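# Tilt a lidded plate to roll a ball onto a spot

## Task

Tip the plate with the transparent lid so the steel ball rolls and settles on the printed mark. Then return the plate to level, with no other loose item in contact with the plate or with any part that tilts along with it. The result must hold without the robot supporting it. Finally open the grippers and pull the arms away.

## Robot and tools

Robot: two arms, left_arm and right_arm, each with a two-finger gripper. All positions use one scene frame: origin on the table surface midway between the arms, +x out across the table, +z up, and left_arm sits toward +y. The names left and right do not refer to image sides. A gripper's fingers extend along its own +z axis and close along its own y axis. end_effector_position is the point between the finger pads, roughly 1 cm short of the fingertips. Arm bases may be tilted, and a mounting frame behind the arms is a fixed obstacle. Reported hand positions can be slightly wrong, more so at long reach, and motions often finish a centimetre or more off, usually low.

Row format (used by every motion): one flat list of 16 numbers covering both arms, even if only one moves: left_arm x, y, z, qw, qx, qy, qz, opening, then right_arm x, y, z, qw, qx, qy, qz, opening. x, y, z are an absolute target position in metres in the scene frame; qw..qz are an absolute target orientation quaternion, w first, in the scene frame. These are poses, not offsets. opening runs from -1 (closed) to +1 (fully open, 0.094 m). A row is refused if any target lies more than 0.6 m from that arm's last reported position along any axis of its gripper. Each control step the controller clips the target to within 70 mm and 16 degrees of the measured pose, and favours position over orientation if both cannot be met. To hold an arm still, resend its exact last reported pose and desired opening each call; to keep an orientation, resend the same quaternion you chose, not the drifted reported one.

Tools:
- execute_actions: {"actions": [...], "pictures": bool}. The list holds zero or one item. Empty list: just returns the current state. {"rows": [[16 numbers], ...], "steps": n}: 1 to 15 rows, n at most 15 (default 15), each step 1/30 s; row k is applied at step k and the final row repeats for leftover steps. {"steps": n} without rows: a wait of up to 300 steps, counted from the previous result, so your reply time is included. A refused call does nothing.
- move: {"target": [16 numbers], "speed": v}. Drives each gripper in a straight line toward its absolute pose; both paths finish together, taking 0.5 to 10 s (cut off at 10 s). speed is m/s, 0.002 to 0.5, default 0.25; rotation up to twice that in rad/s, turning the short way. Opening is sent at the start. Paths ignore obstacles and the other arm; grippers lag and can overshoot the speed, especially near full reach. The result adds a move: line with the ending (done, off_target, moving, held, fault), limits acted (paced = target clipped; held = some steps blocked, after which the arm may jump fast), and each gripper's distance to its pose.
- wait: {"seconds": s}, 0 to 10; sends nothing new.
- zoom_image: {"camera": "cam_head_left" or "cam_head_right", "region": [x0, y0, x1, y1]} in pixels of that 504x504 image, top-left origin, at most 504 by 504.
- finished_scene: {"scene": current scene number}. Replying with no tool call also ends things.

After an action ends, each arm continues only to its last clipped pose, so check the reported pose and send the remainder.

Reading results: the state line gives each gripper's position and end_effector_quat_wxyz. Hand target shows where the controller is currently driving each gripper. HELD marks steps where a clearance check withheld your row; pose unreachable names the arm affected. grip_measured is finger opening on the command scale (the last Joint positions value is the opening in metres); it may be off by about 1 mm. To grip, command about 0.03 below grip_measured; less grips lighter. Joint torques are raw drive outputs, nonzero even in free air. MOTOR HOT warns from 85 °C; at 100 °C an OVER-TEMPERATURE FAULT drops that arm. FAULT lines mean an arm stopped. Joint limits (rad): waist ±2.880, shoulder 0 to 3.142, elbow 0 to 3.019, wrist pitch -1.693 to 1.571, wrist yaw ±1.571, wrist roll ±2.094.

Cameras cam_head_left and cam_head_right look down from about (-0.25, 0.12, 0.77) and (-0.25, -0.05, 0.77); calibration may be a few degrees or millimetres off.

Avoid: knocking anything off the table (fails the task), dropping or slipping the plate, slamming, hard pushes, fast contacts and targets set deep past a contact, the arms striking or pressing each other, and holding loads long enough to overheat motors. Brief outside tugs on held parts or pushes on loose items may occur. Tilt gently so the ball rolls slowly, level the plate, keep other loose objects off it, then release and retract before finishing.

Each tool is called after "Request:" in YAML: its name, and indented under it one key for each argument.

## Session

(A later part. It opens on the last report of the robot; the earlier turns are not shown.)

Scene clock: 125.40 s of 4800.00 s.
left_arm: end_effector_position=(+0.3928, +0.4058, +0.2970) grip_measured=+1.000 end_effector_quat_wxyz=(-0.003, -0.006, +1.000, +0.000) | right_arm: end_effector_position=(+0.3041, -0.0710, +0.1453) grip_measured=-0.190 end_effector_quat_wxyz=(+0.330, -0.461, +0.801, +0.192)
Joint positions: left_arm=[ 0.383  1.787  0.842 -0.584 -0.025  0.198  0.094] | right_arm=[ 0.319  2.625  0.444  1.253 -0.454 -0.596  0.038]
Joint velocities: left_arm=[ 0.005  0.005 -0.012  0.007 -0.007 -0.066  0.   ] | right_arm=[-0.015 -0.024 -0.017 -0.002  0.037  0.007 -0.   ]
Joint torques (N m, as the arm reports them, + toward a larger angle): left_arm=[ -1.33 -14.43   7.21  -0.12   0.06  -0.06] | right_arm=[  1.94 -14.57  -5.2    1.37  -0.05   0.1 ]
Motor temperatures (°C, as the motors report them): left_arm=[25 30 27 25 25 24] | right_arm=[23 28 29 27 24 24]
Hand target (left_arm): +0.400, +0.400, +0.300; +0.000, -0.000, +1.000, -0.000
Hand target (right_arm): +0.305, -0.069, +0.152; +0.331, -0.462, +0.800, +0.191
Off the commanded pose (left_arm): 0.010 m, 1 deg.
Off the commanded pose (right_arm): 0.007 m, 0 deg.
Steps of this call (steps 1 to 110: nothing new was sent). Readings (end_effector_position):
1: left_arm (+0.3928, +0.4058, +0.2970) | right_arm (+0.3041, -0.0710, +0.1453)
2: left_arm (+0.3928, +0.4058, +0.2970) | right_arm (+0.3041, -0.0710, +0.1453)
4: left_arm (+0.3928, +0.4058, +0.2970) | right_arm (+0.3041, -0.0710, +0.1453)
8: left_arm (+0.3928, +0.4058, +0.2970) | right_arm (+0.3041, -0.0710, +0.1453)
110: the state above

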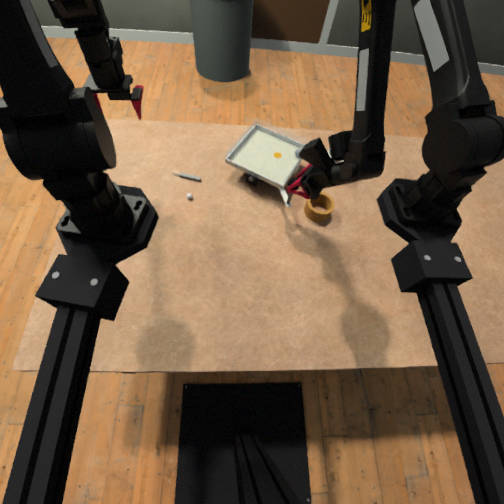

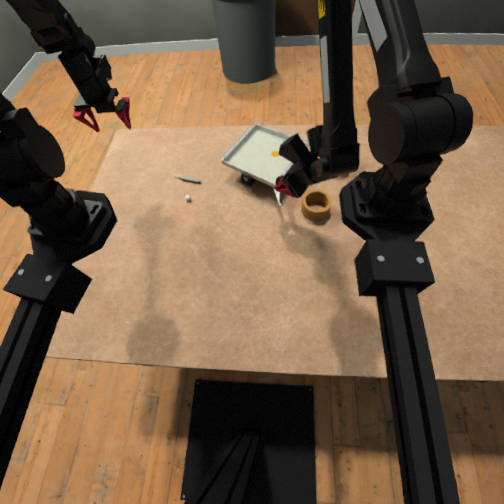

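Request:
execute_actions:
  actions:
    - {"rows":[[0.4,0.4,0.3,0,0,1,0,1,0.3055,-0.0655,0.154,0.331,-0.462,0.8,0.191,-0.22]],"steps":15}
  pictures: false

Request:
execute_actions:
  actions:
    - {"steps":15}
  pictures: false

Request:
execute_actions:
  actions:
    - {"rows":[[0.4,0.4,0.3,0,0,1,0,1,0.2995,-0.0795,0.137,0.331,-0.462,0.8,0.191,-0.22]],"steps":10}
  pictures: false

Request:
execute_actions:
  actions:
    - {"rows":[[0.4,0.4,0.3,0,0,1,0,1,0.305,-0.069,0.152,0.331,-0.462,0.8,0.191,-0.22]],"steps":15}
  pictures: false

Request:
execute_actions:
  actions:
    - {"steps":100}

Request:
zoom_image:
  camera: "cam_head_left"
  region: [200,100,340,230]

Scene clock: 129.37 s of 4800.00 s.
left_arm: end_effector_position=(+0.3928, +0.4058, +0.2970) grip_measured=+1.000 end_effector_quat_wxyz=(-0.003, -0.006, +1.000, +0.000) | right_arm: end_effector_position=(+0.3043, -0.0703, +0.1462) grip_measured=-0.190 end_effector_quat_wxyz=(+0.328, -0.461, +0.803, +0.189)
Joint positions: left_arm=[ 0.383  1.787  0.842 -0.584 -0.025  0.198  0.094] | right_arm=[ 0.328  2.619  0.442  1.249 -0.442 -0.589  0.038]
Joint velocities: left_arm=[-0.015 -0.015  0.022 -0.002  0.051 -0.066  0.   ] | right_arm=[ 0.005  0.015 -0.012 -0.012  0.007 -0.022  0.   ]
Joint torques (N m, as the arm reports them, + toward a larger angle): left_arm=[ -1.01 -14.68   7.24  -0.14   0.06  -0.06] | right_arm=[  2.5  -14.79  -5.06   1.45  -0.17   0.17]
Motor temperatures (°C, as the motors report them): left_arm=[25 30 28 25 25 24] | right_arm=[23 28 29 27 24 24]
Hand target (left_arm): +0.400, +0.400, +0.300; +0.000, -0.000, +1.000, -0.000
Hand target (right_arm): +0.305, -0.066, +0.154; +0.331, -0.462, +0.800, +0.191
Off the commanded pose (left_arm): 0.010 m, 1 deg.
Off the commanded pose (right_arm): 0.009 m, 1 deg.
Steps of this call (steps 1 to 100: nothing new was sent; then 0.13 s passed at rest; steps 101 to 115: all 15 steps of this action). Readings (end_effector_position):
101: left_arm (+0.3928, +0.4058, +0.2970) | right_arm (+0.3041, -0.0711, +0.1454)
102: left_arm (+0.3928, +0.4058, +0.2970) | right_arm (+0.3041, -0.0708, +0.1453)
104: left_arm (+0.3928, +0.4058, +0.2970) | right_arm (+0.3041, -0.0705, +0.1457)
108: left_arm (+0.3928, +0.4058, +0.2970) | right_arm (+0.3043, -0.0703, +0.1462)
115: the state above

Scene clock: 129.87 s of 4800.00 s.
left_arm: end_effector_position=(+0.3928, +0.4058, +0.2970) grip_measured=+1.000 end_effector_quat_wxyz=(-0.003, -0.006, +1.000, +0.000) | right_arm: end_effector_position=(+0.3043, -0.0703, +0.1462) grip_measured=-0.190 end_effector_quat_wxyz=(+0.328, -0.461, +0.803, +0.189)
Joint positions: left_arm=[ 0.383  1.787  0.842 -0.584 -0.025  0.198  0.094] | right_arm=[ 0.328  2.619  0.442  1.249 -0.442 -0.589  0.038]
Joint velocities: left_arm=[ 0.005 -0.005  0.002 -0.012 -0.007  0.007  0.   ] | right_arm=[-0.015 -0.005  0.002 -0.017  0.007  0.007  0.001]
Joint torques (N m, as the arm reports them, + toward a larger angle): left_arm=[ -1.13 -14.63   7.13  -0.13   0.04  -0.06] | right_arm=[  2.47 -14.78  -5.06   1.45  -0.17   0.17]
Motor temperatures (°C, as the motors report them): left_arm=[25 30 28 25 25 24] | right_arm=[23 28 29 27 24 24]
Hand target (left_arm): +0.400, +0.400, +0.300; +0.000, -0.000, +1.000, -0.000
Hand target (right_arm): +0.305, -0.066, +0.154; +0.331, -0.462, +0.800, +0.191
Off the commanded pose (left_arm): 0.010 m, 1 deg.
Off the commanded pose (right_arm): 0.009 m, 1 deg.
Steps of this call (steps 1 to 15: nothing new was sent). Readings (end_effector_position):
1: left_arm (+0.3928, +0.4058, +0.2970) | right_arm (+0.3043, -0.0703, +0.1462)
2: left_arm (+0.3928, +0.4058, +0.2970) | right_arm (+0.3043, -0.0703, +0.1462)
4: left_arm (+0.3928, +0.4058, +0.2970) | right_arm (+0.3043, -0.0703, +0.1462)
8: left_arm (+0.3928, +0.4058, +0.2970) | right_arm (+0.3043, -0.0703, +0.1462)
15: the state above

Scene clock: 130.20 s of 4800.00 s.
left_arm: end_effector_position=(+0.3928, +0.4058, +0.2970) grip_measured=+1.000 end_effector_quat_wxyz=(-0.003, -0.006, +1.000, +0.000) | right_arm: end_effector_position=(+0.3034, -0.0726, +0.1437) grip_measured=-0.190 end_effector_quat_wxyz=(+0.333, -0.460, +0.799, +0.198)
Joint positions: left_arm=[ 0.383  1.787  0.842 -0.584 -0.025  0.198  0.094] | right_arm=[ 0.304  2.641  0.448  1.267 -0.475 -0.604  0.038]
Joint velocities: left_arm=[-0.005 -0.015 -0.017  0.007 -0.051 -0.007  0.   ] | right_arm=[-0.024  0.005  0.017  0.012  0.007  0.007 -0.001]
Joint torques (N m, as the arm reports them, + toward a larger angle): left_arm=[ -0.68 -13.96   7.07  -0.11   0.06  -0.05] | right_arm=[ -0.38 -10.42  -4.11   2.08  -0.2   -0.25]
Motor temperatures (°C, as the motors report them): left_arm=[25 30 28 25 25 24] | right_arm=[23 28 29 27 24 24]
Hand target (left_arm): +0.400, +0.400, +0.300; +0.000, -0.000, +1.000, -0.000
Hand target (right_arm): +0.299, -0.079, +0.137; +0.330, -0.462, +0.800, +0.191
Off the commanded pose (left_arm): 0.010 m, 1 deg.
Off the commanded pose (right_arm): 0.010 m, 1 deg.
Steps of this call (steps 1 to 10: all 10 steps of this action). Readings (end_effector_position):
1: left_arm (+0.3928, +0.4058, +0.2970) | right_arm (+0.3037, -0.0699, +0.1465)
2: left_arm (+0.3928, +0.4058, +0.2970) | right_arm (+0.3042, -0.0701, +0.1469)
4: left_arm (+0.3928, +0.4058, +0.2970) | right_arm (+0.3040, -0.0716, +0.1458)
8: left_arm (+0.3928, +0.4058, +0.2970) | right_arm (+0.3034, -0.0726, +0.1437)
10: the state above

Scene clock: 130.70 s of 4800.00 s.
left_arm: end_effector_position=(+0.3928, +0.4058, +0.2970) grip_measured=+1.000 end_effector_quat_wxyz=(-0.003, -0.006, +1.000, +0.000) | right_arm: end_effector_position=(+0.3039, -0.0719, +0.1447) grip_measured=-0.190 end_effector_quat_wxyz=(+0.329, -0.460, +0.802, +0.192)
Joint positions: left_arm=[ 0.383  1.787  0.842 -0.584 -0.025  0.198  0.094] | right_arm=[ 0.316  2.627  0.445  1.251 -0.454 -0.596  0.038]
Joint velocities: left_arm=[-0.005  0.005 -0.012  0.002 -0.051  0.022  0.   ] | right_arm=[-0.005 -0.015  0.002 -0.012  0.051  0.022  0.   ]
Joint torques (N m, as the arm reports them, + toward a larger angle): left_arm=[ -1.36 -14.51   7.2   -0.05   0.03  -0.08] | right_arm=[  2.17 -14.71  -5.25   1.45  -0.04   0.1 ]
Motor temperatures (°C, as the motors report them): left_arm=[25 30 28 25 25 24] | right_arm=[23 28 29 27 24 24]
Hand target (left_arm): +0.400, +0.400, +0.300; +0.000, -0.000, +1.000, -0.000
Hand target (right_arm): +0.305, -0.069, +0.152; +0.331, -0.462, +0.800, +0.191
Off the commanded pose (left_arm): 0.010 m, 1 deg.
Off the commanded pose (right_arm): 0.008 m, 0 deg.
Steps of this call (steps 1 to 15: all 15 steps of this action). Readings (end_effector_position):
1: left_arm (+0.3928, +0.4058, +0.2970) | right_arm (+0.3039, -0.0729, +0.1436)
2: left_arm (+0.3928, +0.4058, +0.2970) | right_arm (+0.3038, -0.0727, +0.1434)
4: left_arm (+0.3928, +0.4058, +0.2970) | right_arm (+0.3036, -0.0722, +0.1438)
8: left_arm (+0.3928, +0.4058, +0.2970) | right_arm (+0.3039, -0.0719, +0.1447)
15: the state above

Scene clock: 134.03 s of 4800.00 s.
left_arm: end_effector_position=(+0.3928, +0.4058, +0.2970) grip_measured=+1.000 end_effector_quat_wxyz=(-0.003, -0.006, +1.000, +0.000) | right_arm: end_effector_position=(+0.3039, -0.0719, +0.1447) grip_measured=-0.190 end_effector_quat_wxyz=(+0.329, -0.460, +0.802, +0.192)
Joint positions: left_arm=[ 0.383  1.787  0.842 -0.584 -0.025  0.198  0.094] | right_arm=[ 0.316  2.627  0.445  1.251 -0.454 -0.596  0.038]
Joint velocities: left_arm=[-0.005 -0.005 -0.002 -0.012  0.022 -0.066  0.   ] | right_arm=[ 0.005 -0.005  0.022  0.007 -0.037  0.051 -0.   ]
Joint torques (N m, as the arm reports them, + toward a larger angle): left_arm=[ -1.25 -14.82   7.17   0.05   0.03  -0.09] | right_arm=[  2.16 -14.74  -5.26   1.43  -0.04   0.1 ]
Motor temperatures (°C, as the motors report them): left_arm=[25 30 28 25 25 24] | right_arm=[23 28 29 27 24 24]
Hand target (left_arm): +0.400, +0.400, +0.300; +0.000, -0.000, +1.000, -0.000
Hand target (right_arm): +0.305, -0.069, +0.152; +0.331, -0.462, +0.800, +0.191
Off the commanded pose (left_arm): 0.010 m, 1 deg.
Off the commanded pose (right_arm): 0.008 m, 0 deg.
Steps of this call (steps 1 to 90: nothing new was sent; then 0.33 s passed at rest). Readings (end_effector_position):
1: left_arm (+0.3928, +0.4058, +0.2970) | right_arm (+0.3039, -0.0719, +0.1447)
2: left_arm (+0.3928, +0.4058, +0.2970) | right_arm (+0.3039, -0.0719, +0.1447)
4: left_arm (+0.3928, +0.4058, +0.2970) | right_arm (+0.3039, -0.0719, +0.1447)
8: left_arm (+0.3928, +0.4058, +0.2970) | right_arm (+0.3039, -0.0719, +0.1447)
90: the state above

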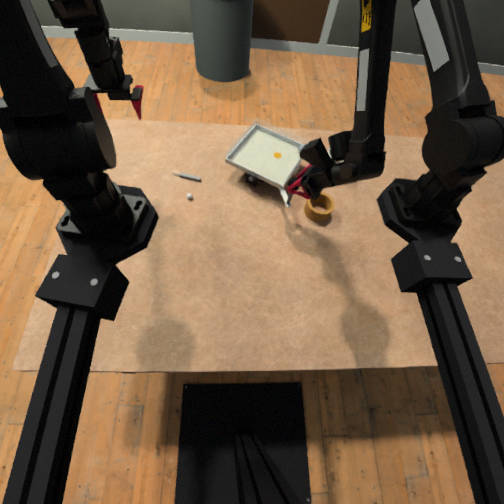

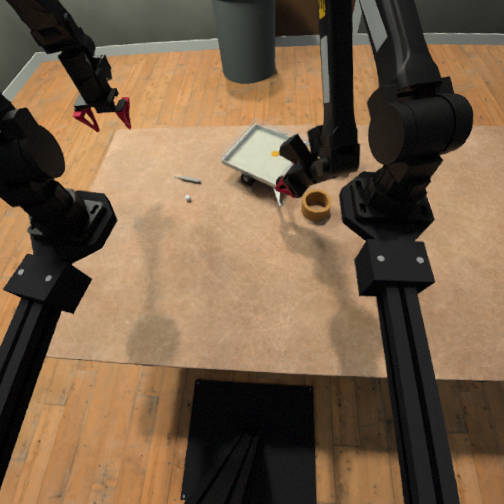

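Region (200, 100, 340, 230) of cam_head_left's 504x504 image, scaled by 3.600, with more detail than that image has; it fills the top 468 rows of this view, and the rest is white.

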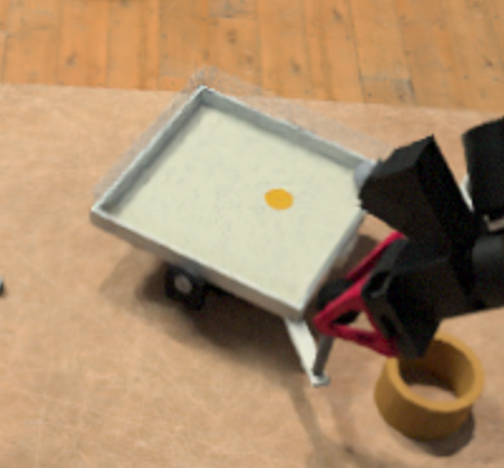

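Request:
execute_actions:
  actions:
    - {"rows":[[0.4,0.4,0.3,0,0,1,0,1,0.3055,-0.0635,0.1535,0.331,-0.462,0.8,0.191,-0.22]],"steps":15}
  pictures: false

Request:
execute_actions:
  actions:
    - {"steps":8}
  pictures: false

Request:
execute_actions:
  actions:
    - {"rows":[[0.4,0.4,0.3,0,0,1,0,1,0.300,-0.076,0.139,0.331,-0.462,0.8,0.191,-0.22]],"steps":15}
  pictures: false

Request:
execute_actions:
  actions:
    - {"steps":100}

Request:
zoom_image:
  camera: "cam_head_left"
  region: [200,100,340,230]

Scene clock: 137.73 s of 4800.00 s.
left_arm: end_effector_position=(+0.3928, +0.4058, +0.2970) grip_measured=+1.000 end_effector_quat_wxyz=(-0.003, -0.006, +1.000, +0.000) | right_arm: end_effector_position=(+0.3042, -0.0694, +0.1460) grip_measured=-0.190 end_effector_quat_wxyz=(+0.328, -0.462, +0.802, +0.186)
Joint positions: left_arm=[ 0.383  1.787  0.842 -0.584 -0.025  0.198  0.094] | right_arm=[ 0.335  2.619  0.442  1.251 -0.433 -0.587  0.038]
Joint velocities: left_arm=[-0.005  0.005  0.002  0.012  0.022  0.095  0.   ] | right_arm=[-0.005  0.015 -0.017 -0.012 -0.007 -0.051  0.001]
Joint torques (N m, as the arm reports them, + toward a larger angle): left_arm=[ -1.17 -14.82   7.23  -0.15   0.05  -0.1 ] | right_arm=[  2.63 -14.7   -4.83   1.47  -0.33   0.23]
Motor temperatures (°C, as the motors report them): left_arm=[25 30 28 25 25 24] | right_arm=[23 28 29 27 24 24]
Hand target (left_arm): +0.400, +0.400, +0.300; +0.000, -0.000, +1.000, -0.000
Hand target (right_arm): +0.306, -0.063, +0.153; +0.332, -0.462, +0.800, +0.191
Off the commanded pose (left_arm): 0.010 m, 1 deg.
Off the commanded pose (right_arm): 0.010 m, 1 deg.
Steps of this call (steps 1 to 90: nothing new was sent; then 0.20 s passed at rest; steps 91 to 105: all 15 steps of this action). Readings (end_effector_position):
91: left_arm (+0.3928, +0.4058, +0.2970) | right_arm (+0.3040, -0.0718, +0.1446)
92: left_arm (+0.3928, +0.4058, +0.2970) | right_arm (+0.3039, -0.0715, +0.1446)
94: left_arm (+0.3928, +0.4058, +0.2970) | right_arm (+0.3038, -0.0700, +0.1449)
98: left_arm (+0.3928, +0.4058, +0.2970) | right_arm (+0.3042, -0.0694, +0.1460)
105: the state above

Scene clock: 138.00 s of 4800.00 s.
left_arm: end_effector_position=(+0.3928, +0.4058, +0.2970) grip_measured=+1.000 end_effector_quat_wxyz=(-0.003, -0.006, +1.000, +0.000) | right_arm: end_effector_position=(+0.3042, -0.0694, +0.1460) grip_measured=-0.190 end_effector_quat_wxyz=(+0.328, -0.462, +0.802, +0.186)
Joint positions: left_arm=[ 0.383  1.787  0.842 -0.584 -0.025  0.198  0.094] | right_arm=[ 0.335  2.619  0.442  1.251 -0.433 -0.587  0.038]
Joint velocities: left_arm=[-0.005 -0.015  0.002 -0.007  0.066 -0.007  0.   ] | right_arm=[ 0.005 -0.005  0.007  0.002  0.007  0.007 -0.   ]
Joint torques (N m, as the arm reports them, + toward a larger angle): left_arm=[ -1.35 -14.45   7.07  -0.07   0.04  -0.04] | right_arm=[  2.6  -14.63  -4.84   1.47  -0.33   0.24]
Motor temperatures (°C, as the motors report them): left_arm=[25 30 28 25 25 24] | right_arm=[23 28 29 27 24 24]
Hand target (left_arm): +0.400, +0.400, +0.300; +0.000, -0.000, +1.000, -0.000
Hand target (right_arm): +0.306, -0.063, +0.153; +0.332, -0.462, +0.800, +0.191
Off the commanded pose (left_arm): 0.010 m, 1 deg.
Off the commanded pose (right_arm): 0.010 m, 1 deg.
Steps of this call (steps 1 to 8: nothing new was sent). Readings (end_effector_position):
1: left_arm (+0.3928, +0.4058, +0.2970) | right_arm (+0.3042, -0.0694, +0.1460)
2: left_arm (+0.3928, +0.4058, +0.2970) | right_arm (+0.3042, -0.0694, +0.1460)
4: left_arm (+0.3928, +0.4058, +0.2970) | right_arm (+0.3042, -0.0694, +0.1460)
8: the state above

Scene clock: 138.50 s of 4800.00 s.
left_arm: end_effector_position=(+0.3928, +0.4058, +0.2970) grip_measured=+1.000 end_effector_quat_wxyz=(-0.003, -0.006, +1.000, +0.000) | right_arm: end_effector_position=(+0.3039, -0.0702, +0.1462) grip_measured=-0.190 end_effector_quat_wxyz=(+0.334, -0.461, +0.799, +0.195)
Joint positions: left_arm=[ 0.383  1.787  0.842 -0.584 -0.025  0.198  0.094] | right_arm=[ 0.318  2.632  0.444  1.268 -0.462 -0.595  0.038]
Joint velocities: left_arm=[ 0.005 -0.005 -0.007  0.007 -0.095 -0.007  0.   ] | right_arm=[-0.024 -0.005  0.002  0.002 -0.066  0.051  0.   ]
Joint torques (N m, as the arm reports them, + toward a larger angle): left_arm=[ -0.94 -14.25   7.02  -0.08   0.06  -0.07] | right_arm=[ -0.18 -10.32  -3.87   2.07  -0.33  -0.19]
Motor temperatures (°C, as the motors report them): left_arm=[25 30 28 25 25 24] | right_arm=[23 28 29 27 24 24]
Hand target (left_arm): +0.400, +0.400, +0.300; +0.000, -0.000, +1.000, -0.000
Hand target (right_arm): +0.300, -0.076, +0.139; +0.330, -0.462, +0.800, +0.191
Off the commanded pose (left_arm): 0.010 m, 1 deg.
Off the commanded pose (right_arm): 0.010 m, 1 deg.
Steps of this call (steps 1 to 15: all 15 steps of this action). Readings (end_effector_position):
1: left_arm (+0.3928, +0.4058, +0.2970) | right_arm (+0.3037, -0.0690, +0.1463)
2: left_arm (+0.3928, +0.4058, +0.2970) | right_arm (+0.3039, -0.0692, +0.1468)
4: left_arm (+0.3928, +0.4058, +0.2970) | right_arm (+0.3042, -0.0698, +0.1470)
8: left_arm (+0.3928, +0.4058, +0.2970) | right_arm (+0.3039, -0.0702, +0.1462)
15: the state above

Scene clock: 141.83 s of 4800.00 s.
left_arm: end_effector_position=(+0.3928, +0.4058, +0.2970) grip_measured=+1.000 end_effector_quat_wxyz=(-0.003, -0.006, +1.000, +0.000) | right_arm: end_effector_position=(+0.3039, -0.0702, +0.1462) grip_measured=-0.190 end_effector_quat_wxyz=(+0.334, -0.461, +0.799, +0.195)
Joint positions: left_arm=[ 0.383  1.787  0.842 -0.584 -0.025  0.198  0.094] | right_arm=[ 0.318  2.632  0.444  1.268 -0.462 -0.595  0.038]
Joint velocities: left_arm=[-0.005 -0.005 -0.012 -0.022 -0.007  0.022  0.   ] | right_arm=[-0.005  0.005  0.002 -0.012 -0.007 -0.007 -0.001]
Joint torques (N m, as the arm reports them, + toward a larger angle): left_arm=[ -0.86 -13.54   7.2   -0.14   0.05  -0.05] | right_arm=[ -0.15 -10.34  -3.87   2.14  -0.33  -0.19]
Motor temperatures (°C, as the motors report them): left_arm=[25 30 28 25 25 24] | right_arm=[23 28 29 27 24 24]
Hand target (left_arm): +0.400, +0.400, +0.300; +0.000, -0.000, +1.000, -0.000
Hand target (right_arm): +0.300, -0.076, +0.139; +0.330, -0.462, +0.800, +0.191
Off the commanded pose (left_arm): 0.010 m, 1 deg.
Off the commanded pose (right_arm): 0.010 m, 1 deg.
Steps of this call (steps 1 to 100: nothing new was sent). Readings (end_effector_position):
1: left_arm (+0.3928, +0.4058, +0.2970) | right_arm (+0.3039, -0.0702, +0.1462)
2: left_arm (+0.3928, +0.4058, +0.2970) | right_arm (+0.3039, -0.0702, +0.1462)
4: left_arm (+0.3928, +0.4058, +0.2970) | right_arm (+0.3039, -0.0702, +0.1462)
8: left_arm (+0.3928, +0.4058, +0.2970) | right_arm (+0.3039, -0.0702, +0.1462)
100: the state above

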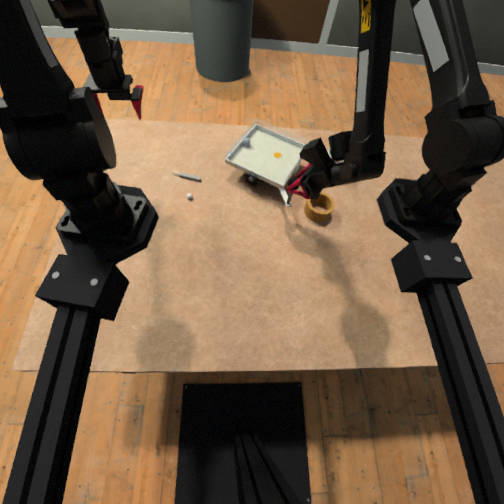

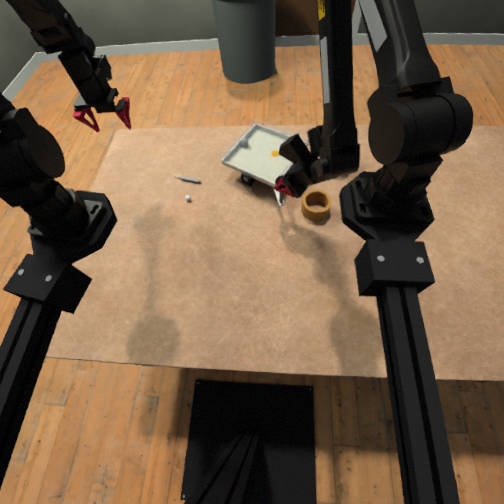

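Region (200, 100, 340, 230) of cam_head_left's 504x504 image, scaled by 3.600, with more detail than that image has; it fills the top 468 rows of this view, and the rest is white.

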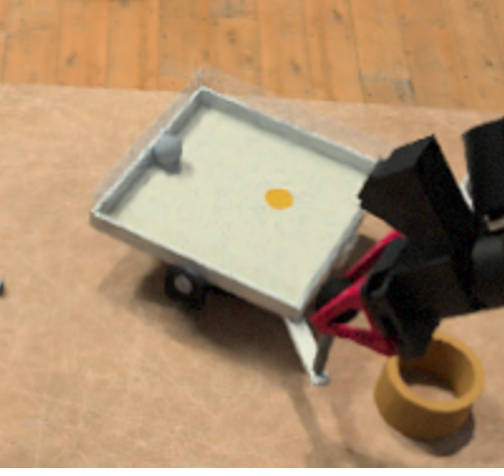

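Request:
execute_actions:
  actions:
    - {"rows":[[0.4,0.4,0.3,0,0,1,0,1,0.2985,-0.0785,0.1335,0.331,-0.462,0.8,0.191,-0.22]],"steps":15}
  pictures: false

Request:
execute_actions:
  actions:
    - {"rows":[[0.4,0.4,0.3,0,0,1,0,1,0.305,-0.0705,0.1515,0.331,-0.462,0.8,0.191,-0.22]],"steps":15}
  pictures: false

Request:
execute_actions:
  actions:
    - {"steps":110}

Request:
zoom_image:
  camera: "cam_head_left"
  region: [200,100,340,230]

Scene clock: 144.23 s of 4800.00 s.
left_arm: end_effector_position=(+0.3928, +0.4058, +0.2970) grip_measured=+1.000 end_effector_quat_wxyz=(-0.003, -0.006, +1.000, +0.000) | right_arm: end_effector_position=(+0.3029, -0.0720, +0.1427) grip_measured=-0.190 end_effector_quat_wxyz=(+0.336, -0.461, +0.797, +0.196)
Joint positions: left_arm=[ 0.383  1.787  0.842 -0.584 -0.025  0.198  0.094] | right_arm=[ 0.308  2.651  0.45   1.282 -0.471 -0.603  0.038]
Joint velocities: left_arm=[-0.005 -0.005 -0.007  0.002  0.081 -0.022  0.   ] | right_arm=[ 0.015 -0.015 -0.032  0.002  0.037 -0.081 -0.001]
Joint torques (N m, as the arm reports them, + toward a larger angle): left_arm=[ -0.97 -14.39   7.1    0.09   0.07  -0.05] | right_arm=[ -0.29 -10.1   -3.74   1.89  -0.23  -0.21]
Motor temperatures (°C, as the motors report them): left_arm=[25 30 28 25 25 24] | right_arm=[23 28 29 27 24 24]
Hand target (left_arm): +0.400, +0.400, +0.300; +0.000, -0.000, +1.000, -0.000
Hand target (right_arm): +0.298, -0.078, +0.134; +0.331, -0.462, +0.800, +0.191
Off the commanded pose (left_arm): 0.010 m, 1 deg.
Off the commanded pose (right_arm): 0.012 m, 1 deg.
Steps of this call (steps 1 to 57: nothing new was sent; steps 58 to 72: all 15 steps of this action). Readings (end_effector_position):
58: left_arm (+0.3928, +0.4058, +0.2970) | right_arm (+0.3040, -0.0702, +0.1461)
59: left_arm (+0.3928, +0.4058, +0.2970) | right_arm (+0.3039, -0.0703, +0.1458)
61: left_arm (+0.3928, +0.4058, +0.2970) | right_arm (+0.3034, -0.0712, +0.1443)
65: left_arm (+0.3928, +0.4058, +0.2970) | right_arm (+0.3029, -0.0720, +0.1427)
72: the state above

Scene clock: 144.73 s of 4800.00 s.
left_arm: end_effector_position=(+0.3928, +0.4058, +0.2970) grip_measured=+1.000 end_effector_quat_wxyz=(-0.003, -0.006, +1.000, +0.000) | right_arm: end_effector_position=(+0.3041, -0.0713, +0.1453) grip_measured=-0.190 end_effector_quat_wxyz=(+0.330, -0.462, +0.800, +0.194)
Joint positions: left_arm=[ 0.383  1.787  0.842 -0.584 -0.025  0.198  0.094] | right_arm=[ 0.315  2.626  0.445  1.252 -0.46  -0.6    0.038]
Joint velocities: left_arm=[-0.005 -0.015  0.007  0.007  0.037 -0.022  0.   ] | right_arm=[-0.005 -0.005  0.007 -0.012  0.022 -0.081  0.   ]
Joint torques (N m, as the arm reports them, + toward a larger angle): left_arm=[ -1.2  -14.31   7.19   0.02   0.04  -0.06] | right_arm=[  1.72 -14.5   -5.27   1.34   0.04   0.07]
Motor temperatures (°C, as the motors report them): left_arm=[25 30 28 25 25 24] | right_arm=[23 28 29 27 24 24]
Hand target (left_arm): +0.400, +0.400, +0.300; +0.000, -0.000, +1.000, -0.000
Hand target (right_arm): +0.305, -0.071, +0.151; +0.331, -0.462, +0.800, +0.191
Off the commanded pose (left_arm): 0.010 m, 1 deg.
Off the commanded pose (right_arm): 0.006 m, 0 deg.
Steps of this call (steps 1 to 15: all 15 steps of this action). Readings (end_effector_position):
1: left_arm (+0.3928, +0.4058, +0.2970) | right_arm (+0.3033, -0.0723, +0.1425)
2: left_arm (+0.3928, +0.4058, +0.2970) | right_arm (+0.3032, -0.0722, +0.1426)
4: left_arm (+0.3928, +0.4058, +0.2970) | right_arm (+0.3037, -0.0717, +0.1438)
8: left_arm (+0.3928, +0.4058, +0.2970) | right_arm (+0.3041, -0.0713, +0.1453)
15: the state above

Scene clock: 148.40 s of 4800.00 s.
left_arm: end_effector_position=(+0.3928, +0.4058, +0.2970) grip_measured=+1.000 end_effector_quat_wxyz=(-0.003, -0.006, +1.000, +0.000) | right_arm: end_effector_position=(+0.3041, -0.0713, +0.1453) grip_measured=-0.190 end_effector_quat_wxyz=(+0.330, -0.462, +0.800, +0.194)
Joint positions: left_arm=[ 0.383  1.787  0.842 -0.584 -0.025  0.198  0.094] | right_arm=[ 0.315  2.626  0.445  1.252 -0.46  -0.6    0.038]
Joint velocities: left_arm=[-0.005 -0.005 -0.007 -0.002 -0.066  0.007  0.   ] | right_arm=[-0.015 -0.005 -0.012  0.002  0.022  0.007  0.   ]
Joint torques (N m, as the arm reports them, + toward a larger angle): left_arm=[ -1.26 -14.58   7.19  -0.14   0.05  -0.06] | right_arm=[  1.71 -14.55  -5.28   1.34   0.04   0.07]
Motor temperatures (°C, as the motors report them): left_arm=[25 30 28 25 25 24] | right_arm=[23 28 29 27 24 24]
Hand target (left_arm): +0.400, +0.400, +0.300; +0.000, -0.000, +1.000, -0.000
Hand target (right_arm): +0.305, -0.071, +0.151; +0.331, -0.462, +0.800, +0.191
Off the commanded pose (left_arm): 0.010 m, 1 deg.
Off the commanded pose (right_arm): 0.006 m, 0 deg.
Steps of this call (steps 1 to 110: nothing new was sent). Readings (end_effector_position):
1: left_arm (+0.3928, +0.4058, +0.2970) | right_arm (+0.3041, -0.0713, +0.1453)
2: left_arm (+0.3928, +0.4058, +0.2970) | right_arm (+0.3041, -0.0713, +0.1453)
4: left_arm (+0.3928, +0.4058, +0.2970) | right_arm (+0.3041, -0.0713, +0.1453)
8: left_arm (+0.3928, +0.4058, +0.2970) | right_arm (+0.3041, -0.0713, +0.1453)
110: the state above

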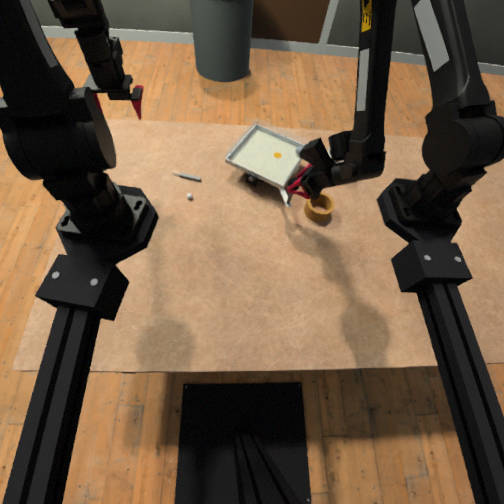

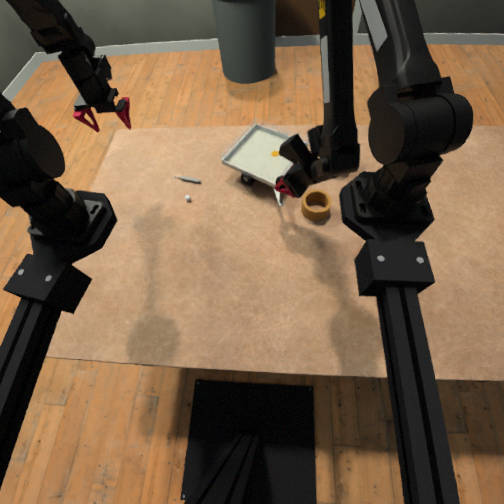

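Region (200, 100, 340, 230) of cam_head_left's 504x504 image, scaled by 3.600, with more detail than that image has; it fills the top 468 rows of this view, and the rest is white.

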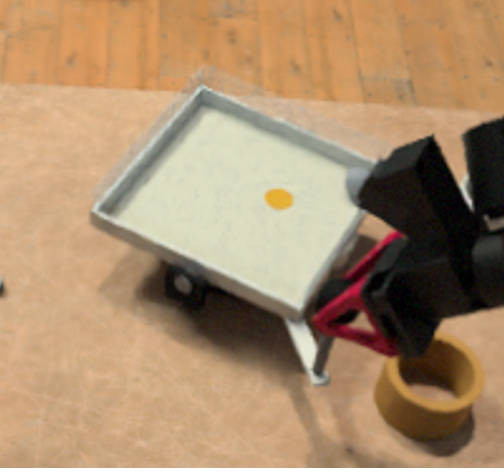

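Request:
execute_actions:
  actions:
    - {"rows":[[0.4,0.4,0.3,0,0,1,0,1,0.3055,-0.0635,0.1535,0.331,-0.462,0.8,0.191,-0.22]],"steps":15}
  pictures: false

Request:
execute_actions:
  actions:
    - {"steps":8}
  pictures: false

Request:
execute_actions:
  actions:
    - {"rows":[[0.4,0.4,0.3,0,0,1,0,1,0.300,-0.0768,0.1383,0.331,-0.462,0.8,0.191,-0.22]],"steps":15}
  pictures: false

Request:
execute_actions:
  actions:
    - {"steps":100}

Request:
zoom_image:
  camera: "cam_head_left"
  region: [200,100,340,230]

Scene clock: 151.07 s of 4800.00 s.
left_arm: end_effector_position=(+0.3928, +0.4058, +0.2970) grip_measured=+1.000 end_effector_quat_wxyz=(-0.003, -0.006, +1.000, +0.000) | right_arm: end_effector_position=(+0.3040, -0.0694, +0.1461) grip_measured=-0.190 end_effector_quat_wxyz=(+0.328, -0.462, +0.802, +0.187)
Joint positions: left_arm=[ 0.383  1.787  0.842 -0.584 -0.025  0.198  0.094] | right_arm=[ 0.335  2.619  0.441  1.252 -0.433 -0.586  0.038]
Joint velocities: left_arm=[-0.015 -0.005 -0.022  0.007 -0.066  0.066  0.   ] | right_arm=[-0.005  0.015 -0.027  0.012  0.051  0.095 -0.001]
Joint torques (N m, as the arm reports them, + toward a larger angle): left_arm=[ -1.4  -14.39   7.09  -0.06   0.04  -0.09] | right_arm=[  2.6  -14.66  -4.82   1.42  -0.33   0.23]
Motor temperatures (°C, as the motors report them): left_arm=[25 30 28 25 25 24] | right_arm=[23 28 29 27 24 24]
Hand target (left_arm): +0.400, +0.400, +0.300; +0.000, -0.000, +1.000, -0.000
Hand target (right_arm): +0.305, -0.064, +0.153; +0.331, -0.462, +0.800, +0.192
Off the commanded pose (left_arm): 0.010 m, 1 deg.
Off the commanded pose (right_arm): 0.010 m, 1 deg.
Steps of this call (steps 1 to 65: nothing new was sent; steps 66 to 80: all 15 steps of this action). Readings (end_effector_position):
66: left_arm (+0.3928, +0.4058, +0.2970) | right_arm (+0.3042, -0.0714, +0.1451)
67: left_arm (+0.3928, +0.4058, +0.2970) | right_arm (+0.3041, -0.0710, +0.1450)
69: left_arm (+0.3928, +0.4058, +0.2970) | right_arm (+0.3039, -0.0699, +0.1452)
73: left_arm (+0.3928, +0.4058, +0.2970) | right_arm (+0.3040, -0.0694, +0.1461)
80: the state above

Scene clock: 151.33 s of 4800.00 s.
left_arm: end_effector_position=(+0.3928, +0.4058, +0.2970) grip_measured=+1.000 end_effector_quat_wxyz=(-0.003, -0.006, +1.000, +0.000) | right_arm: end_effector_position=(+0.3040, -0.0694, +0.1461) grip_measured=-0.190 end_effector_quat_wxyz=(+0.328, -0.462, +0.802, +0.187)
Joint positions: left_arm=[ 0.383  1.787  0.842 -0.584 -0.025  0.198  0.094] | right_arm=[ 0.335  2.619  0.441  1.252 -0.433 -0.586  0.038]
Joint velocities: left_arm=[-0.015 -0.005 -0.002  0.002  0.037 -0.022  0.   ] | right_arm=[-0.015 -0.005  0.017 -0.002 -0.037 -0.007  0.001]
Joint torques (N m, as the arm reports them, + toward a larger angle): left_arm=[ -1.58 -14.27   7.01   0.11   0.06  -0.05] | right_arm=[  2.61 -14.67  -4.82   1.42  -0.33   0.23]
Motor temperatures (°C, as the motors report them): left_arm=[25 30 28 25 25 24] | right_arm=[23 28 29 27 24 24]
Hand target (left_arm): +0.400, +0.400, +0.300; +0.000, -0.000, +1.000, -0.000
Hand target (right_arm): +0.305, -0.064, +0.153; +0.331, -0.462, +0.800, +0.192
Off the commanded pose (left_arm): 0.010 m, 1 deg.
Off the commanded pose (right_arm): 0.010 m, 1 deg.
Steps of this call (steps 1 to 8: nothing new was sent). Readings (end_effector_position):
1: left_arm (+0.3928, +0.4058, +0.2970) | right_arm (+0.3040, -0.0694, +0.1461)
2: left_arm (+0.3928, +0.4058, +0.2970) | right_arm (+0.3040, -0.0694, +0.1461)
4: left_arm (+0.3928, +0.4058, +0.2970) | right_arm (+0.3040, -0.0694, +0.1461)
8: the state above

Scene clock: 151.83 s of 4800.00 s.
left_arm: end_effector_position=(+0.3928, +0.4058, +0.2970) grip_measured=+1.000 end_effector_quat_wxyz=(-0.003, -0.006, +1.000, +0.000) | right_arm: end_effector_position=(+0.3037, -0.0709, +0.1455) grip_measured=-0.190 end_effector_quat_wxyz=(+0.334, -0.461, +0.799, +0.196)
Joint positions: left_arm=[ 0.383  1.787  0.842 -0.584 -0.025  0.198  0.094] | right_arm=[ 0.314  2.635  0.445  1.268 -0.465 -0.597  0.038]
Joint velocities: left_arm=[-0.015 -0.015 -0.002 -0.012 -0.022  0.022  0.   ] | right_arm=[-0.005 -0.005 -0.007 -0.007 -0.022 -0.066 -0.   ]
Joint torques (N m, as the arm reports them, + toward a larger angle): left_arm=[ -1.1  -14.52   7.22  -0.11   0.06  -0.11] | right_arm=[ -0.2  -10.4   -3.87   2.06  -0.29  -0.2 ]
Motor temperatures (°C, as the motors report them): left_arm=[25 30 28 25 25 24] | right_arm=[23 28 29 27 24 24]
Hand target (left_arm): +0.400, +0.400, +0.300; +0.000, -0.000, +1.000, -0.000
Hand target (right_arm): +0.300, -0.077, +0.138; +0.331, -0.462, +0.800, +0.191
Off the commanded pose (left_arm): 0.010 m, 1 deg.
Off the commanded pose (right_arm): 0.010 m, 1 deg.
Steps of this call (steps 1 to 15: all 15 steps of this action). Readings (end_effector_position):
1: left_arm (+0.3928, +0.4058, +0.2970) | right_arm (+0.3036, -0.0690, +0.1464)
2: left_arm (+0.3928, +0.4058, +0.2970) | right_arm (+0.3040, -0.0691, +0.1469)
4: left_arm (+0.3928, +0.4058, +0.2970) | right_arm (+0.3042, -0.0703, +0.1466)
8: left_arm (+0.3928, +0.4058, +0.2970) | right_arm (+0.3037, -0.0709, +0.1455)
15: the state above

Scene clock: 155.17 s of 4800.00 s.
left_arm: end_effector_position=(+0.3928, +0.4058, +0.2970) grip_measured=+1.000 end_effector_quat_wxyz=(-0.003, -0.006, +1.000, +0.000) | right_arm: end_effector_position=(+0.3037, -0.0709, +0.1455) grip_measured=-0.190 end_effector_quat_wxyz=(+0.334, -0.461, +0.799, +0.196)
Joint positions: left_arm=[ 0.383  1.787  0.842 -0.584 -0.025  0.198  0.094] | right_arm=[ 0.314  2.635  0.445  1.268 -0.465 -0.597  0.038]
Joint velocities: left_arm=[-0.015  0.005  0.007 -0.012  0.007  0.051  0.   ] | right_arm=[ 0.015  0.005  0.007  0.012 -0.051 -0.051 -0.001]
Joint torques (N m, as the arm reports them, + toward a larger angle): left_arm=[ -1.4  -14.08   7.06   0.     0.    -0.08] | right_arm=[ -0.2  -10.38  -3.86   2.06  -0.29  -0.2 ]
Motor temperatures (°C, as the motors report them): left_arm=[25 30 28 25 25 24] | right_arm=[23 28 29 27 24 24]
Hand target (left_arm): +0.400, +0.400, +0.300; +0.000, -0.000, +1.000, -0.000
Hand target (right_arm): +0.300, -0.077, +0.138; +0.331, -0.462, +0.800, +0.191
Off the commanded pose (left_arm): 0.010 m, 1 deg.
Off the commanded pose (right_arm): 0.010 m, 1 deg.
Steps of this call (steps 1 to 100: nothing new was sent). Readings (end_effector_position):
1: left_arm (+0.3928, +0.4058, +0.2970) | right_arm (+0.3037, -0.0709, +0.1455)
2: left_arm (+0.3928, +0.4058, +0.2970) | right_arm (+0.3037, -0.0709, +0.1455)
4: left_arm (+0.3928, +0.4058, +0.2970) | right_arm (+0.3037, -0.0709, +0.1455)
8: left_arm (+0.3928, +0.4058, +0.2970) | right_arm (+0.3037, -0.0709, +0.1455)
100: the state above

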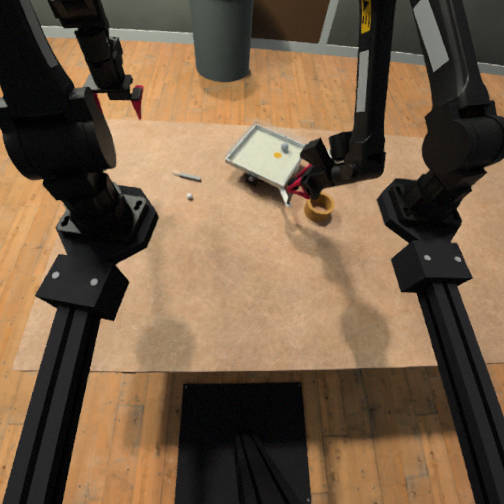

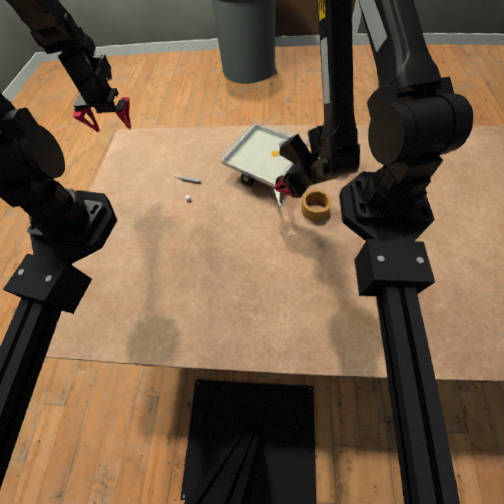

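Region (200, 100, 340, 230) of cam_head_left's 504x504 image, scaled by 3.600, with more detail than that image has; it fills the top 468 rows of this view, and the rest is white.

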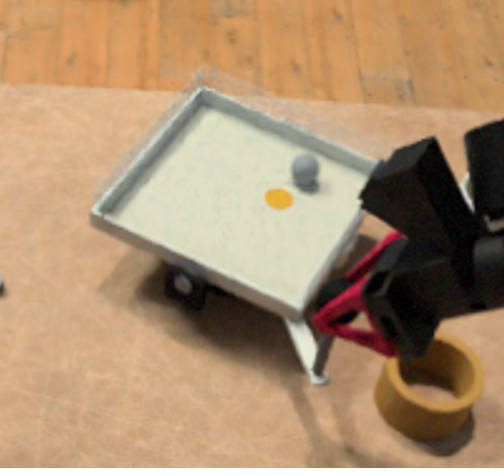

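Request:
execute_actions:
  actions:
    - {"rows":[[0.4,0.4,0.3,0,0,1,0,1,0.303,-0.065,0.146,0.331,-0.462,0.8,0.191,-0.22]],"steps":15}
  pictures: false

Request:
execute_actions:
  actions:
    - {"rows":[[0.4,0.4,0.3,0,0,1,0,1,0.301,-0.077,0.141,0.331,-0.462,0.8,0.191,-0.22]],"steps":15}
  pictures: false

Request:
execute_actions:
  actions:
    - {"steps":100}

Request:
zoom_image:
  camera: "cam_head_left"
  region: [200,100,340,230]

Scene clock: 158.17 s of 4800.00 s.
left_arm: end_effector_position=(+0.3928, +0.4058, +0.2970) grip_measured=+1.000 end_effector_quat_wxyz=(-0.003, -0.006, +1.000, +0.000) | right_arm: end_effector_position=(+0.3033, -0.0699, +0.1438) grip_measured=-0.190 end_effector_quat_wxyz=(+0.331, -0.463, +0.801, +0.187)
Joint positions: left_arm=[ 0.383  1.787  0.842 -0.584 -0.025  0.198  0.094] | right_arm=[ 0.332  2.635  0.445  1.268 -0.437 -0.59   0.038]
Joint velocities: left_arm=[-0.005  0.005 -0.002  0.002  0.007  0.081  0.   ] | right_arm=[-0.005 -0.015 -0.012 -0.027 -0.007 -0.051 -0.   ]
Joint torques (N m, as the arm reports them, + toward a larger angle): left_arm=[ -0.45 -14.84   7.04  -0.12   0.06  -0.01] | right_arm=[  2.47 -13.22  -4.27   1.6   -0.3    0.23]
Motor temperatures (°C, as the motors report them): left_arm=[25 30 28 25 25 24] | right_arm=[23 28 29 27 24 24]
Hand target (left_arm): +0.400, +0.400, +0.300; +0.000, -0.000, +1.000, -0.000
Hand target (right_arm): +0.303, -0.065, +0.146; +0.331, -0.462, +0.800, +0.191
Off the commanded pose (left_arm): 0.010 m, 1 deg.
Off the commanded pose (right_arm): 0.005 m, 1 deg.
Steps of this call (steps 1 to 75: nothing new was sent; steps 76 to 90: all 15 steps of this action). Readings (end_effector_position):
76: left_arm (+0.3928, +0.4058, +0.2970) | right_arm (+0.3040, -0.0712, +0.1451)
77: left_arm (+0.3928, +0.4058, +0.2970) | right_arm (+0.3038, -0.0709, +0.1446)
79: left_arm (+0.3928, +0.4058, +0.2970) | right_arm (+0.3034, -0.0700, +0.1440)
83: left_arm (+0.3928, +0.4058, +0.2970) | right_arm (+0.3033, -0.0699, +0.1438)
90: the state above

Scene clock: 158.67 s of 4800.00 s.
left_arm: end_effector_position=(+0.3928, +0.4058, +0.2970) grip_measured=+1.000 end_effector_quat_wxyz=(-0.003, -0.006, +1.000, +0.000) | right_arm: end_effector_position=(+0.3037, -0.0710, +0.1456) grip_measured=-0.190 end_effector_quat_wxyz=(+0.334, -0.461, +0.798, +0.196)
Joint positions: left_arm=[ 0.383  1.787  0.842 -0.584 -0.025  0.198  0.094] | right_arm=[ 0.313  2.635  0.445  1.268 -0.468 -0.599  0.038]
Joint velocities: left_arm=[-0.024 -0.005 -0.007 -0.002 -0.081  0.11   0.   ] | right_arm=[-0.005 -0.015 -0.022 -0.007 -0.022  0.007 -0.   ]
Joint torques (N m, as the arm reports them, + toward a larger angle): left_arm=[ -0.84 -14.35   7.1   -0.23   0.08  -0.05] | right_arm=[ -0.25 -11.3   -4.23   1.73  -0.24  -0.21]
Motor temperatures (°C, as the motors report them): left_arm=[25 30 28 25 25 24] | right_arm=[23 28 29 27 24 24]
Hand target (left_arm): +0.400, +0.400, +0.300; +0.000, -0.000, +1.000, -0.000
Hand target (right_arm): +0.301, -0.077, +0.141; +0.331, -0.462, +0.800, +0.191
Off the commanded pose (left_arm): 0.010 m, 1 deg.
Off the commanded pose (right_arm): 0.008 m, 1 deg.
Steps of this call (steps 1 to 15: all 15 steps of this action). Readings (end_effector_position):
1: left_arm (+0.3928, +0.4058, +0.2970) | right_arm (+0.3031, -0.0696, +0.1443)
2: left_arm (+0.3928, +0.4058, +0.2970) | right_arm (+0.3032, -0.0698, +0.1448)
4: left_arm (+0.3928, +0.4058, +0.2970) | right_arm (+0.3037, -0.0708, +0.1454)
8: left_arm (+0.3928, +0.4058, +0.2970) | right_arm (+0.3037, -0.0710, +0.1456)
15: the state above

Scene clock: 162.00 s of 4800.00 s.
left_arm: end_effector_position=(+0.3928, +0.4058, +0.2970) grip_measured=+1.000 end_effector_quat_wxyz=(-0.003, -0.006, +1.000, +0.000) | right_arm: end_effector_position=(+0.3037, -0.0710, +0.1456) grip_measured=-0.190 end_effector_quat_wxyz=(+0.334, -0.461, +0.798, +0.196)
Joint positions: left_arm=[ 0.383  1.787  0.842 -0.584 -0.025  0.198  0.094] | right_arm=[ 0.313  2.635  0.445  1.268 -0.468 -0.599  0.038]
Joint velocities: left_arm=[ 0.005 -0.005  0.002  0.002 -0.051  0.095  0.   ] | right_arm=[-0.015 -0.015  0.012 -0.022  0.037 -0.037 -0.001]
Joint torques (N m, as the arm reports them, + toward a larger angle): left_arm=[ -0.98 -14.48   7.24  -0.09   0.03  -0.04] | right_arm=[ -0.21 -11.33  -4.24   1.74  -0.24  -0.21]
Motor temperatures (°C, as the motors report them): left_arm=[25 30 28 25 25 24] | right_arm=[23 28 29 27 24 24]
Hand target (left_arm): +0.400, +0.400, +0.300; +0.000, -0.000, +1.000, -0.000
Hand target (right_arm): +0.301, -0.077, +0.141; +0.331, -0.462, +0.800, +0.191
Off the commanded pose (left_arm): 0.010 m, 1 deg.
Off the commanded pose (right_arm): 0.008 m, 1 deg.
Steps of this call (steps 1 to 90: nothing new was sent; then 0.33 s passed at rest). Readings (end_effector_position):
1: left_arm (+0.3928, +0.4058, +0.2970) | right_arm (+0.3037, -0.0710, +0.1456)
2: left_arm (+0.3928, +0.4058, +0.2970) | right_arm (+0.3037, -0.0710, +0.1456)
4: left_arm (+0.3928, +0.4058, +0.2970) | right_arm (+0.3037, -0.0710, +0.1456)
8: left_arm (+0.3928, +0.4058, +0.2970) | right_arm (+0.3037, -0.0710, +0.1456)
90: the state above

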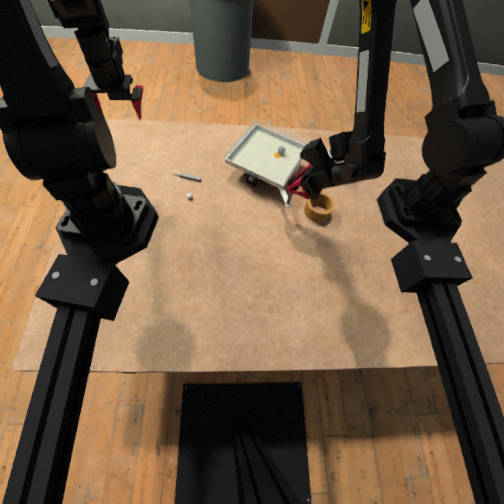

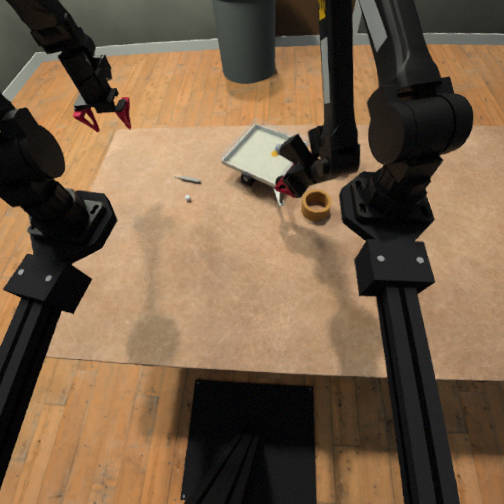

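Region (200, 100, 340, 230) of cam_head_left's 504x504 image, scaled by 3.600, with more detail than that image has; it fills the top 468 rows of this view, and the rest is white.

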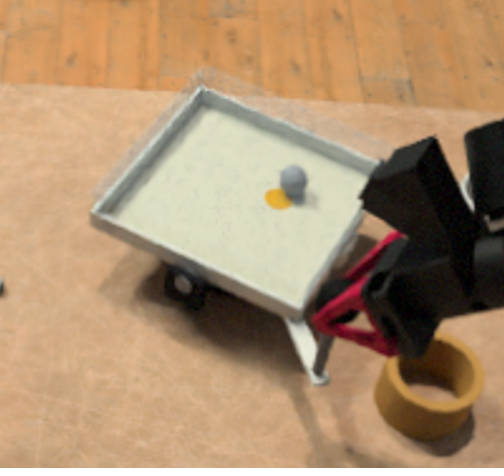

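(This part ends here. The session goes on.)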